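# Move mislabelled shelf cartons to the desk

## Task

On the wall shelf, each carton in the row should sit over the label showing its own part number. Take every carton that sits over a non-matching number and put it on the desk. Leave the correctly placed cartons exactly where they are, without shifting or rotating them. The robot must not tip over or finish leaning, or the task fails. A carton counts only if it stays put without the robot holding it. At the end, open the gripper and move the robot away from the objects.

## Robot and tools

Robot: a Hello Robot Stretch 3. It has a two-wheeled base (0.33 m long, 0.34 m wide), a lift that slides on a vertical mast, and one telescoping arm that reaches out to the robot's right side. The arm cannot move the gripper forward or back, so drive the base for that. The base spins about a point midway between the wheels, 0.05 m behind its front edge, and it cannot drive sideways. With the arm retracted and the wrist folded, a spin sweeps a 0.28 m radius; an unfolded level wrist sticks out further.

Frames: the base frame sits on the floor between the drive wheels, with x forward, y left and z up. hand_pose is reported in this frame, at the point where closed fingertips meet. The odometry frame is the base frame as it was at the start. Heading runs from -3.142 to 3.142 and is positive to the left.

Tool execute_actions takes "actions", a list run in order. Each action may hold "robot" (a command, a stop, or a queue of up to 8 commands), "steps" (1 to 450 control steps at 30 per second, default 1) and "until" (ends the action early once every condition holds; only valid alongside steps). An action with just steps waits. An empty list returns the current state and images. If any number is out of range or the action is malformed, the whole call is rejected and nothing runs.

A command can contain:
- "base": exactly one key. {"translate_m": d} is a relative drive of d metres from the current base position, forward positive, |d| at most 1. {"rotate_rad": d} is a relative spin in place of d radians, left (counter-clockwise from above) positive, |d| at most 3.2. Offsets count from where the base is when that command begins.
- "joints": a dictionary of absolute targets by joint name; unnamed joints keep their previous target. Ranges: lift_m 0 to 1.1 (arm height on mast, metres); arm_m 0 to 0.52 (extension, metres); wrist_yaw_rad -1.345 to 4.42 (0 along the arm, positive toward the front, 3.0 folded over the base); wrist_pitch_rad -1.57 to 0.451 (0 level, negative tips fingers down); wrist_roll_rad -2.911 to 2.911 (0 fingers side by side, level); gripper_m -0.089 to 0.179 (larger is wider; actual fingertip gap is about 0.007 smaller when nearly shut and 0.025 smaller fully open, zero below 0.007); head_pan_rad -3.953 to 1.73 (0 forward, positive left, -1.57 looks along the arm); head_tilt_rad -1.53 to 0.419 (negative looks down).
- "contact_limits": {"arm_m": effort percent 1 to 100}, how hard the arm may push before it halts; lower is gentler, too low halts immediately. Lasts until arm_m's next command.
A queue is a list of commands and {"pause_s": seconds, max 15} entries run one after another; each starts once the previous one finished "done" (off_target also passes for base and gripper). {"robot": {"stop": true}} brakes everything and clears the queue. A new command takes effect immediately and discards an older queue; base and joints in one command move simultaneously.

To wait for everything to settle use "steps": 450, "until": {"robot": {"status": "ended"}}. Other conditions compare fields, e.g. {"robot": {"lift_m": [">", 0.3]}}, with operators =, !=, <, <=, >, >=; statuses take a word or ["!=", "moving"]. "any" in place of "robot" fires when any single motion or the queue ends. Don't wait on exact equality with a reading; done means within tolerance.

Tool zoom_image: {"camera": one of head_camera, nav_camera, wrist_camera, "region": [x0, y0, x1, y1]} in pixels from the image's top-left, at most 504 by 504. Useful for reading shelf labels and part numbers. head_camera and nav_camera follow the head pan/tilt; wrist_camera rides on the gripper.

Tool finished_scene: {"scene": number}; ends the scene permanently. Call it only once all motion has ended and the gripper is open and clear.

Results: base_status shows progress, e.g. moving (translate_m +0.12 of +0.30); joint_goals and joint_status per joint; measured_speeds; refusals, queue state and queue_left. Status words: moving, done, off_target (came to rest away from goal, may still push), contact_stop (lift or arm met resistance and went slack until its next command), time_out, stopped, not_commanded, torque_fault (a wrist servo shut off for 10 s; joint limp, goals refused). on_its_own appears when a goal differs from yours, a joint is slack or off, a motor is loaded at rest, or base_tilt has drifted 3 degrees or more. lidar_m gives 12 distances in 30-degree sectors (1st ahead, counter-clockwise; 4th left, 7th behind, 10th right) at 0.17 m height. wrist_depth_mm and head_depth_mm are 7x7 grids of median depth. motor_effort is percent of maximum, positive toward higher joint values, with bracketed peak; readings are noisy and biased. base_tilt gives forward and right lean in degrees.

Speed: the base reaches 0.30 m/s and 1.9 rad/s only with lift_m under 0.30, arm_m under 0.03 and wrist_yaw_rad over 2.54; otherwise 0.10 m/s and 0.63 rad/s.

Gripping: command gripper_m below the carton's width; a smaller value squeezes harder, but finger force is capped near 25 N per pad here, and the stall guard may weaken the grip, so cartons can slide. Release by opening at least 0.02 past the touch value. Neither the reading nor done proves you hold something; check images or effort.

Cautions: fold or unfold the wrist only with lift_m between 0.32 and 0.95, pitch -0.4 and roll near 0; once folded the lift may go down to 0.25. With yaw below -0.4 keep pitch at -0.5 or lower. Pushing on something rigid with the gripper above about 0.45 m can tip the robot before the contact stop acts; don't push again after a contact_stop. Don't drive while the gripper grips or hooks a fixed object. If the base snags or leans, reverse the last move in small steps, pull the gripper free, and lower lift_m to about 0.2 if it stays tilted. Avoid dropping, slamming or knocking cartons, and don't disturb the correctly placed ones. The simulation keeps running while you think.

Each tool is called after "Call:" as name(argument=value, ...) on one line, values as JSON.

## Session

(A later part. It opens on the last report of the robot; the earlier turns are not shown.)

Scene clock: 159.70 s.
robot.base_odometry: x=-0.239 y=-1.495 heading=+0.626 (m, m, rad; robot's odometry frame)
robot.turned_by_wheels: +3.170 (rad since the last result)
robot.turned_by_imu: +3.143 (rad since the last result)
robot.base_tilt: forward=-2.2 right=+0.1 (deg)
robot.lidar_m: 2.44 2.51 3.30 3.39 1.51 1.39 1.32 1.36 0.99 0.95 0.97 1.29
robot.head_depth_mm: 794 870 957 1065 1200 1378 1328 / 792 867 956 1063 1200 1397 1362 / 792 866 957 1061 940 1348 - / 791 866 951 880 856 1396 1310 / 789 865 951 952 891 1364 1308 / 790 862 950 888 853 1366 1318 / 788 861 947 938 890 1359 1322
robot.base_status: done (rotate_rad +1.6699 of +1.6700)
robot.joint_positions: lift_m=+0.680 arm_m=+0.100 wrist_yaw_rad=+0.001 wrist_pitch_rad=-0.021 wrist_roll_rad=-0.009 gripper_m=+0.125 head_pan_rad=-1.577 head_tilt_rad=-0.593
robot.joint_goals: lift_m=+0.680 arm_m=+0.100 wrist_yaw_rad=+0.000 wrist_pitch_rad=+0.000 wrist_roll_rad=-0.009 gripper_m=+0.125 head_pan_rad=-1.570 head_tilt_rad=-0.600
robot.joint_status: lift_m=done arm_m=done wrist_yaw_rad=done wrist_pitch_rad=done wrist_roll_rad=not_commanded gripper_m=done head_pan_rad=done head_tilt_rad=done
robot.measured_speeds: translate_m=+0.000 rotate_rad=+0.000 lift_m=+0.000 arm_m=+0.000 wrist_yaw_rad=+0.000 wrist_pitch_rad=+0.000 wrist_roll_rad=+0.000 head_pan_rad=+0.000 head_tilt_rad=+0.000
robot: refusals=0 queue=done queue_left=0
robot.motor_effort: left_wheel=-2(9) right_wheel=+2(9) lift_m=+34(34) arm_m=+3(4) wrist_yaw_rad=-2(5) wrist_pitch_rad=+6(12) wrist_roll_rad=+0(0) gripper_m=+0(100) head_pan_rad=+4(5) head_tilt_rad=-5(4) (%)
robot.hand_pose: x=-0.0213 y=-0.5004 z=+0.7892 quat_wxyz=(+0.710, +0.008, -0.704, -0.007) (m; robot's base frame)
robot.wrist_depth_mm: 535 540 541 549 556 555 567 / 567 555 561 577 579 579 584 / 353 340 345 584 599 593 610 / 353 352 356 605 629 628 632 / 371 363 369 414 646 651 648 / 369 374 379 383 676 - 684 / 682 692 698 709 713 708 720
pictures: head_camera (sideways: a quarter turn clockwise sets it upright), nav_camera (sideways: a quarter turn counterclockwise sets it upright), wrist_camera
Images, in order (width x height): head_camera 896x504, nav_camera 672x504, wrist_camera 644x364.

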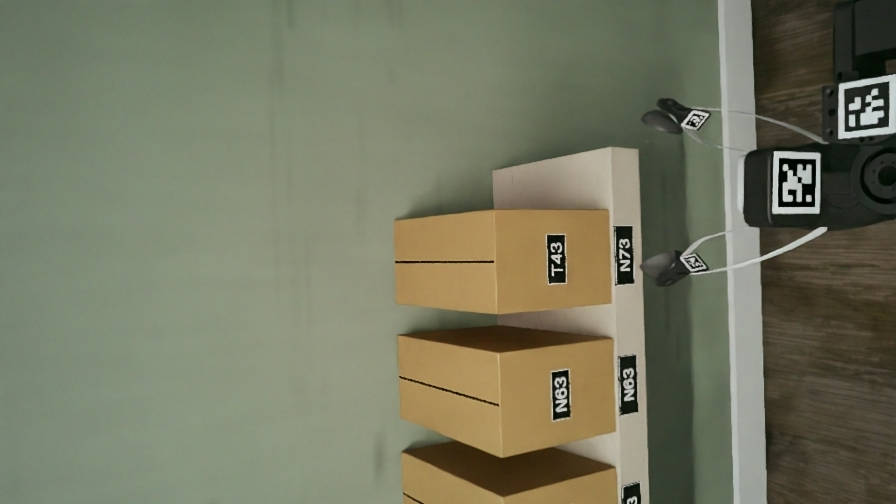

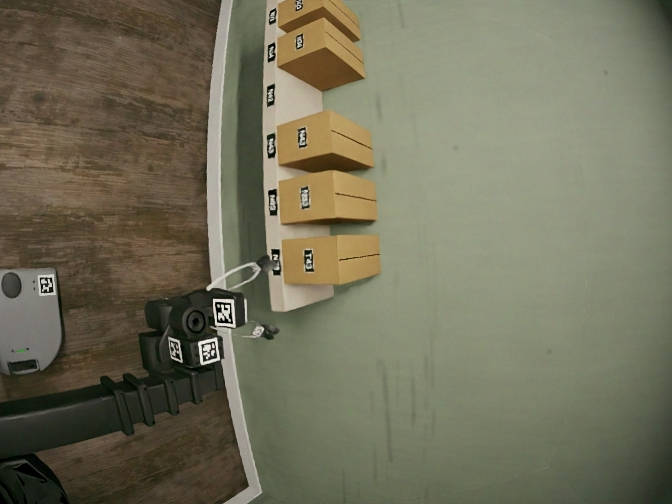

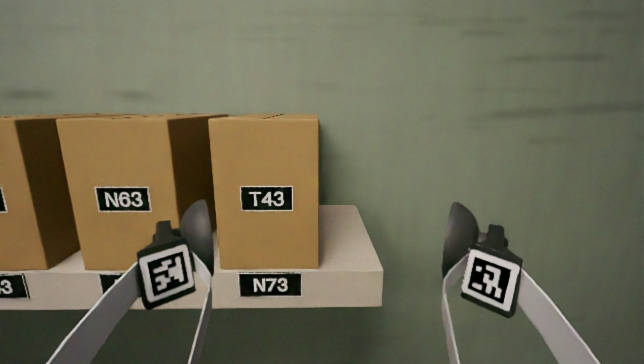

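Call:
execute_actions(actions=[{"robot":[{"base":{"rotate_rad":0.03}},{"base":{"translate_m":0.047}},{"joints":{"arm_m":0.25}}],"steps":450,"until":{"robot":{"status":"ended"}}}])

Scene clock: 164.17 s.
robot.base_odometry: x=-0.201 y=-1.467 heading=+0.656 (m, m, rad; robot's odometry frame)
robot.turned_by_wheels: +0.030 (rad since the last result)
robot.turned_by_imu: +0.029 (rad since the last result)
robot.base_tilt: forward=-2.1 right=+0.1 (deg)
robot.lidar_m: 2.39 2.48 3.35 3.46 1.54 1.42 1.37 1.35 0.98 0.94 0.98 1.33
robot.head_depth_mm: 788 863 949 1054 1190 1335 - / 787 861 948 1055 1083 - 1277 / 790 865 952 877 839 - 1277 / 791 866 956 963 887 1387 1314 / 792 864 954 885 857 1373 1315 / 792 868 956 933 890 1375 1323 / 793 868 958 896 864 1383 1317
robot.base_status: done (translate_m +0.0470 of +0.0470)
robot.joint_positions: lift_m=+0.680 arm_m=+0.250 wrist_yaw_rad=+0.000 wrist_pitch_rad=-0.020 wrist_roll_rad=-0.009 gripper_m=+0.125 head_pan_rad=-1.577 head_tilt_rad=-0.593
robot.joint_goals: lift_m=+0.680 arm_m=+0.250 wrist_yaw_rad=+0.000 wrist_pitch_rad=+0.000 wrist_roll_rad=-0.009 gripper_m=+0.125 head_pan_rad=-1.570 head_tilt_rad=-0.600
robot.joint_status: lift_m=done arm_m=done wrist_yaw_rad=done wrist_pitch_rad=done wrist_roll_rad=not_commanded gripper_m=done head_pan_rad=done head_tilt_rad=done
robot.measured_speeds: translate_m=+0.000 rotate_rad=+0.000 lift_m=+0.000 arm_m=+0.000 wrist_yaw_rad=+0.000 wrist_pitch_rad=+0.000 wrist_roll_rad=+0.000 head_pan_rad=+0.000 head_tilt_rad=+0.000
robot: refusals=0 queue=done queue_left=0
robot.motor_effort: left_wheel=-2(6) right_wheel=+2(6) lift_m=+33(34) arm_m=+3(2) wrist_yaw_rad=-1(1) wrist_pitch_rad=+5(6) wrist_roll_rad=+0(0) gripper_m=+0(0) head_pan_rad=+4(5) head_tilt_rad=-4(4) (%)
robot.hand_pose: x=-0.0214 y=-0.6504 z=+0.7893 quat_wxyz=(+0.710, +0.008, -0.704, -0.007) (m; robot's base frame)
robot.wrist_depth_mm: 415 414 410 410 408 410 408 / 429 426 425 422 423 428 422 / 195 199 299 195 437 439 441 / 200 201 239 199 203 457 463 / 208 209 212 207 211 478 483 / 217 218 222 217 309 - 494 / 226 227 239 226 246 517 525
pictures: head_camera (sideways: a quarter turn clockwise sets it upright), nav_camera (sideways: a quarter turn counterclockwise sets it upright), wrist_camera
Images, in order (width x height): head_camera 896x504, nav_camera 672x504, wrist_camera 644x364.

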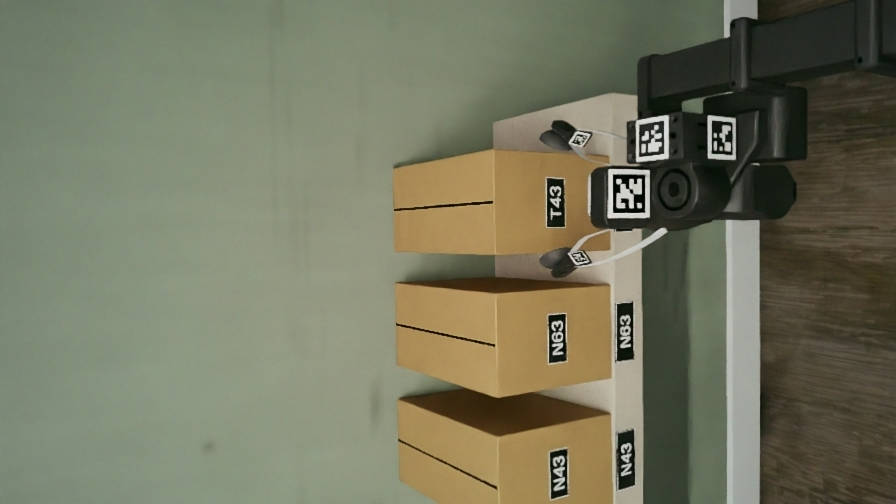

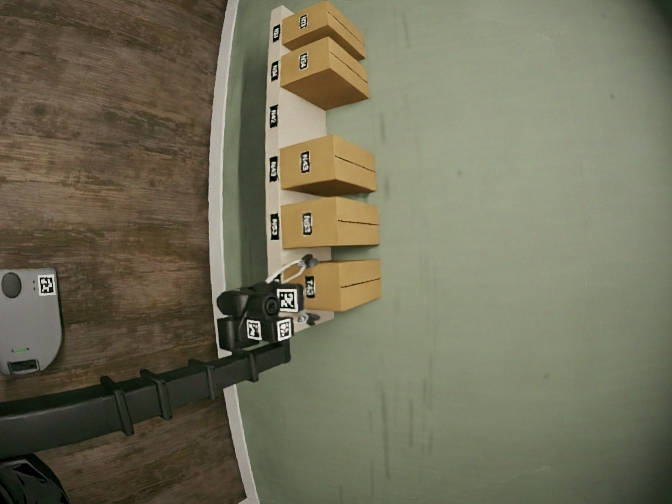

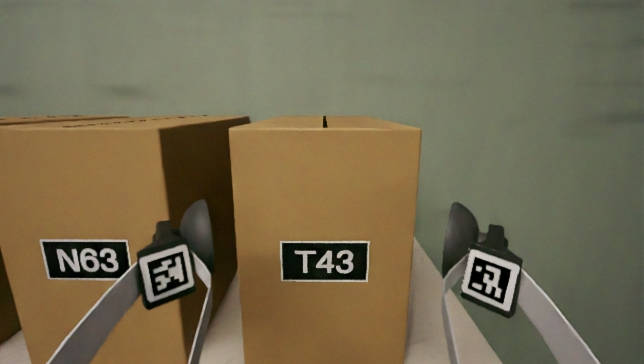

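Call:
execute_actions(actions=[{"robot":[{"joints":{"arm_m":0.335}},{"joints":{"gripper_m":0.07}},{"joints":{"lift_m":0.71}},{"joints":{"arm_m":0.0}},{"base":{"rotate_rad":1.685},"joints":{"lift_m":0.97}},{"base":{"translate_m":1}},{"base":{"translate_m":1}},{"base":{"translate_m":0.55}}],"steps":450},{"steps":450},{"steps":450,"until":{"robot":{"status":"ended"}}},{"robot":[{"base":{"rotate_rad":1.46}},{"joints":{"arm_m":0.25}}],"steps":450,"until":{"robot":{"status":"ended"}}}])

Scene clock: 209.53 s.
robot.base_odometry: x=-1.977 y=+0.363 heading=-2.482 (m, m, rad; robot's odometry frame)
robot.turned_by_wheels: +3.145 (rad since the last result)
robot.turned_by_imu: +3.127 (rad since the last result)
robot.base_tilt: forward=-2.1 right=+0.1 (deg)
robot.lidar_m: 0.75 1.05 1.03 3.47 3.56 2.76 2.61 1.37 1.35 0.83 1.33 1.18
robot.head_depth_mm: 1090 1192 - 1002 840 722 1299 / 1088 1187 - 992 842 724 1300 / 1089 1162 - - 847 728 1307 / 1092 1181 606 1020 850 731 1304 / 1094 1194 1316 1112 855 731 1297 / 1091 1194 1321 1392 861 735 1317 / 1098 1192 1319 1467 1628 1457 1319
robot.base_status: done (rotate_rad +1.4599 of +1.4600)
robot.joint_positions: lift_m=+0.970 arm_m=+0.250 wrist_yaw_rad=+0.000 wrist_pitch_rad=-0.035 wrist_roll_rad=-0.009 gripper_m=+0.085 head_pan_rad=-1.577 head_tilt_rad=-0.593
robot.joint_goals: lift_m=+0.970 arm_m=+0.250 wrist_yaw_rad=+0.000 wrist_pitch_rad=+0.000 wrist_roll_rad=-0.009 gripper_m=+0.084 head_pan_rad=-1.570 head_tilt_rad=-0.600
robot.joint_status: lift_m=done arm_m=done wrist_yaw_rad=done wrist_pitch_rad=done wrist_roll_rad=not_commanded gripper_m=off_target head_pan_rad=done head_tilt_rad=done
robot.measured_speeds: translate_m=+0.000 rotate_rad=+0.000 lift_m=+0.000 arm_m=+0.000 wrist_yaw_rad=+0.000 wrist_pitch_rad=+0.000 wrist_roll_rad=+0.000 head_pan_rad=+0.000 head_tilt_rad=+0.000
robot: refusals=0 queue=done queue_left=0
robot.on_its_own: gripper_m is held at +0.084, not at your +0.070, by its stall guard, which is not easing now
robot.motor_effort: left_wheel=-2(7) right_wheel=+3(6) lift_m=+35(37) arm_m=+3(8) wrist_yaw_rad=+0(3) wrist_pitch_rad=+10(22) wrist_roll_rad=+1(0) gripper_m=-60(100) head_pan_rad=+5(5) head_tilt_rad=-5(4) (%)
robot.hand_pose: x=-0.0214 y=-0.6499 z=+1.0755 quat_wxyz=(+0.710, +0.013, -0.704, -0.013) (m; robot's base frame)
robot.wrist_depth_mm: 716 718 722 716 717 724 727 / 750 762 745 747 746 753 754 / 776 771 771 759 757 780 799 / 818 810 123 122 122 804 829 / 831 845 126 126 125 839 860 / 898 895 130 129 129 - 540 / 940 929 133 133 133 570 500
pictures: head_camera (sideways: a quarter turn clockwise sets it upright), nav_camera (sideways: a quarter turn counterclockwise sets it upright), wrist_camera
Images, in order (width x height): head_camera 896x504, nav_camera 672x504, wrist_camera 644x364.

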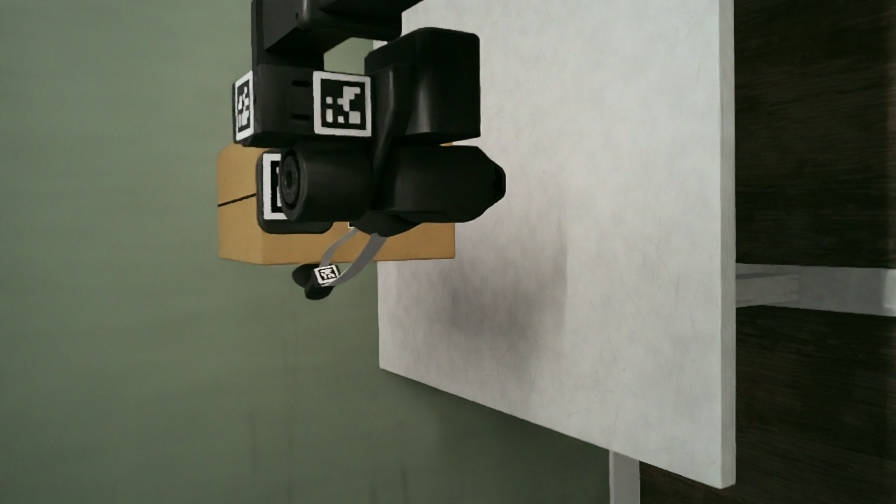

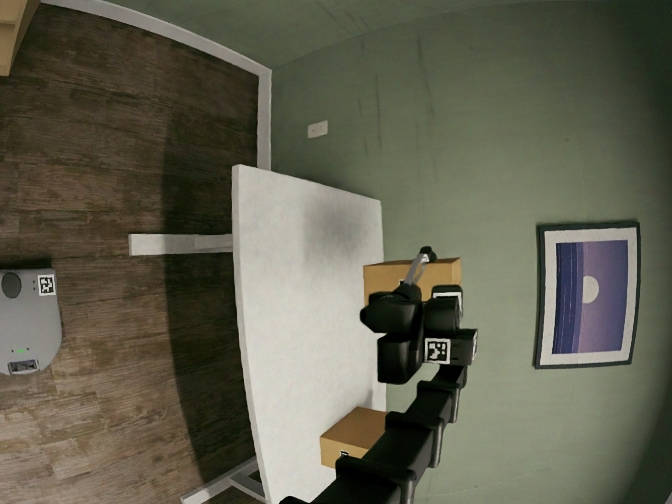

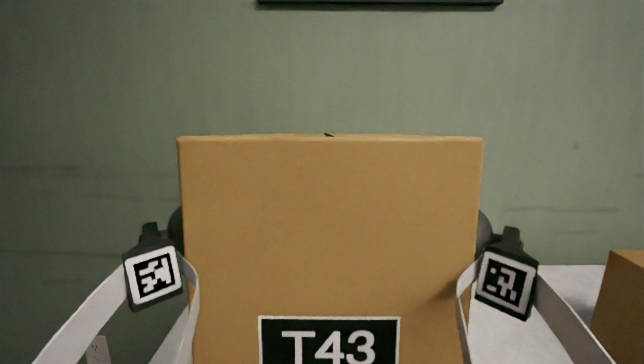

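Back off a bit from the desk end and place.

Call:
execute_actions(actions=[{"robot":[{"base":{"translate_m":-0.12},"joints":{"arm_m":0.33}},{"joints":{"lift_m":0.73}},{"joints":{"gripper_m":0.15}},{"joints":{"arm_m":0.0}}],"steps":450},{"steps":300,"until":{"robot":{"status":"ended"}}}])

Scene clock: 224.73 s.
robot.base_odometry: x=-1.882 y=+0.437 heading=-2.482 (m, m, rad; robot's odometry frame)
robot.turned_by_wheels: +0.000 (rad since the last result)
robot.turned_by_imu: -0.004 (rad since the last result)
robot.base_tilt: forward=-2.1 right=+0.1 (deg)
robot.lidar_m: 0.86 1.11 1.57 3.47 3.59 2.63 2.50 1.28 1.35 0.87 0.85 1.30
robot.head_depth_mm: 1098 1197 1316 1085 839 721 1306 / 1095 1196 1315 1094 843 725 1304 / 1093 1196 1300 789 822 729 1351 / 1095 1197 1299 831 826 731 1313 / 1094 1198 1321 1117 852 733 1293 / 1094 1200 1327 1123 857 735 1322 / 1097 1198 1319 1399 863 737 1317
robot.base_status: done (translate_m -0.1200 of -0.1200)
robot.joint_positions: lift_m=+0.730 arm_m=+0.000 wrist_yaw_rad=+0.000 wrist_pitch_rad=-0.017 wrist_roll_rad=-0.009 gripper_m=+0.150 head_pan_rad=-1.577 head_tilt_rad=-0.593
robot.joint_goals: lift_m=+0.730 arm_m=+0.000 wrist_yaw_rad=+0.000 wrist_pitch_rad=+0.000 wrist_roll_rad=-0.009 gripper_m=+0.150 head_pan_rad=-1.570 head_tilt_rad=-0.600
robot.joint_status: lift_m=done arm_m=done wrist_yaw_rad=done wrist_pitch_rad=done wrist_roll_rad=not_commanded gripper_m=off_target head_pan_rad=done head_tilt_rad=done
robot.measured_speeds: translate_m=+0.000 rotate_rad=+0.000 lift_m=+0.000 arm_m=+0.000 wrist_yaw_rad=+0.000 wrist_pitch_rad=+0.000 wrist_roll_rad=+0.000 head_pan_rad=+0.000 head_tilt_rad=+0.000
robot: refusals=0 queue=done queue_left=0
robot.motor_effort: left_wheel=-2(7) right_wheel=+2(3) lift_m=+26(35) arm_m=-2(5) wrist_yaw_rad=+1(0) wrist_pitch_rad=+4(10) wrist_roll_rad=+1(0) gripper_m=+0(100) head_pan_rad=+4(5) head_tilt_rad=-4(4) (%)
robot.hand_pose: x=-0.0215 y=-0.4010 z=+0.8404 quat_wxyz=(+0.711, +0.006, -0.704, -0.006) (m; robot's base frame)
robot.wrist_depth_mm: 960 954 969 953 961 959 974 / 978 981 990 980 977 - 997 / - - - 436 - 659 472 / - - 788 455 794 610 491 / - 504 464 461 461 498 466 / 337 - 325 328 328 - 327 / - 276 278 279 278 278 278
pictures: head_camera (sideways: a quarter turn clockwise sets it upright), nav_camera (sideways: a quarter turn counterclockwise sets it upright), wrist_camera
Images, in order (width x height): head_camera 896x504, nav_camera 672x504, wrist_camera 644x364.

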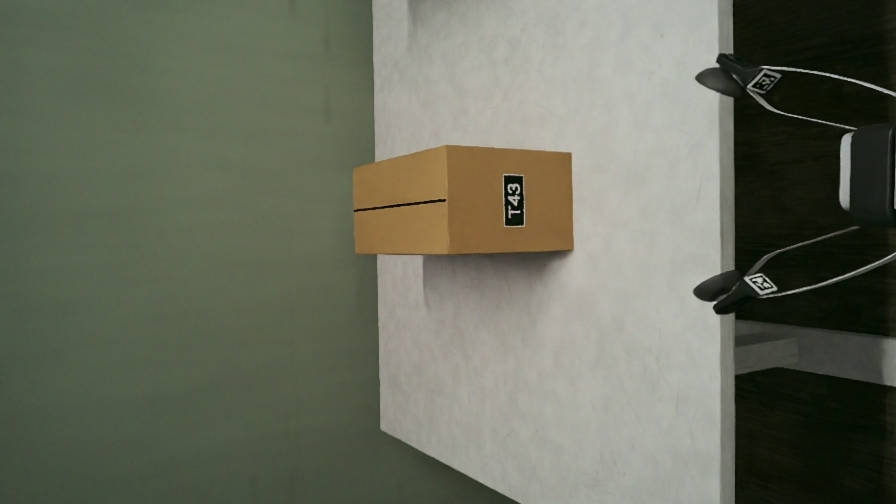

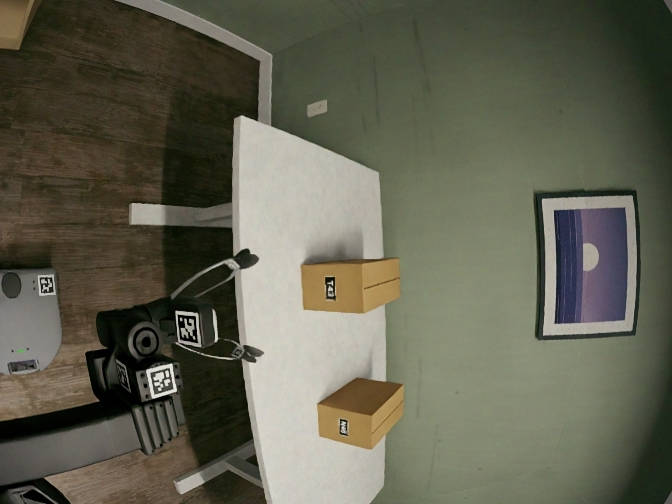

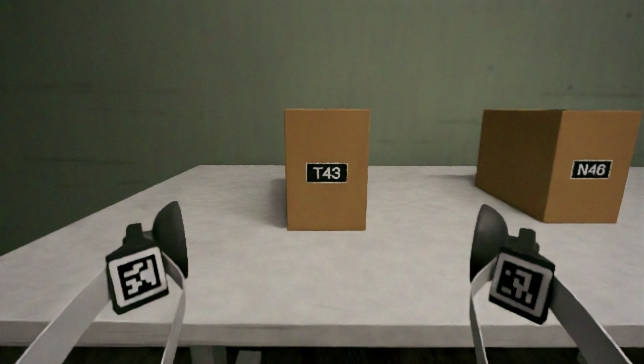

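Call:
finished_scene(scene=2)

The scene is finished: the task was done.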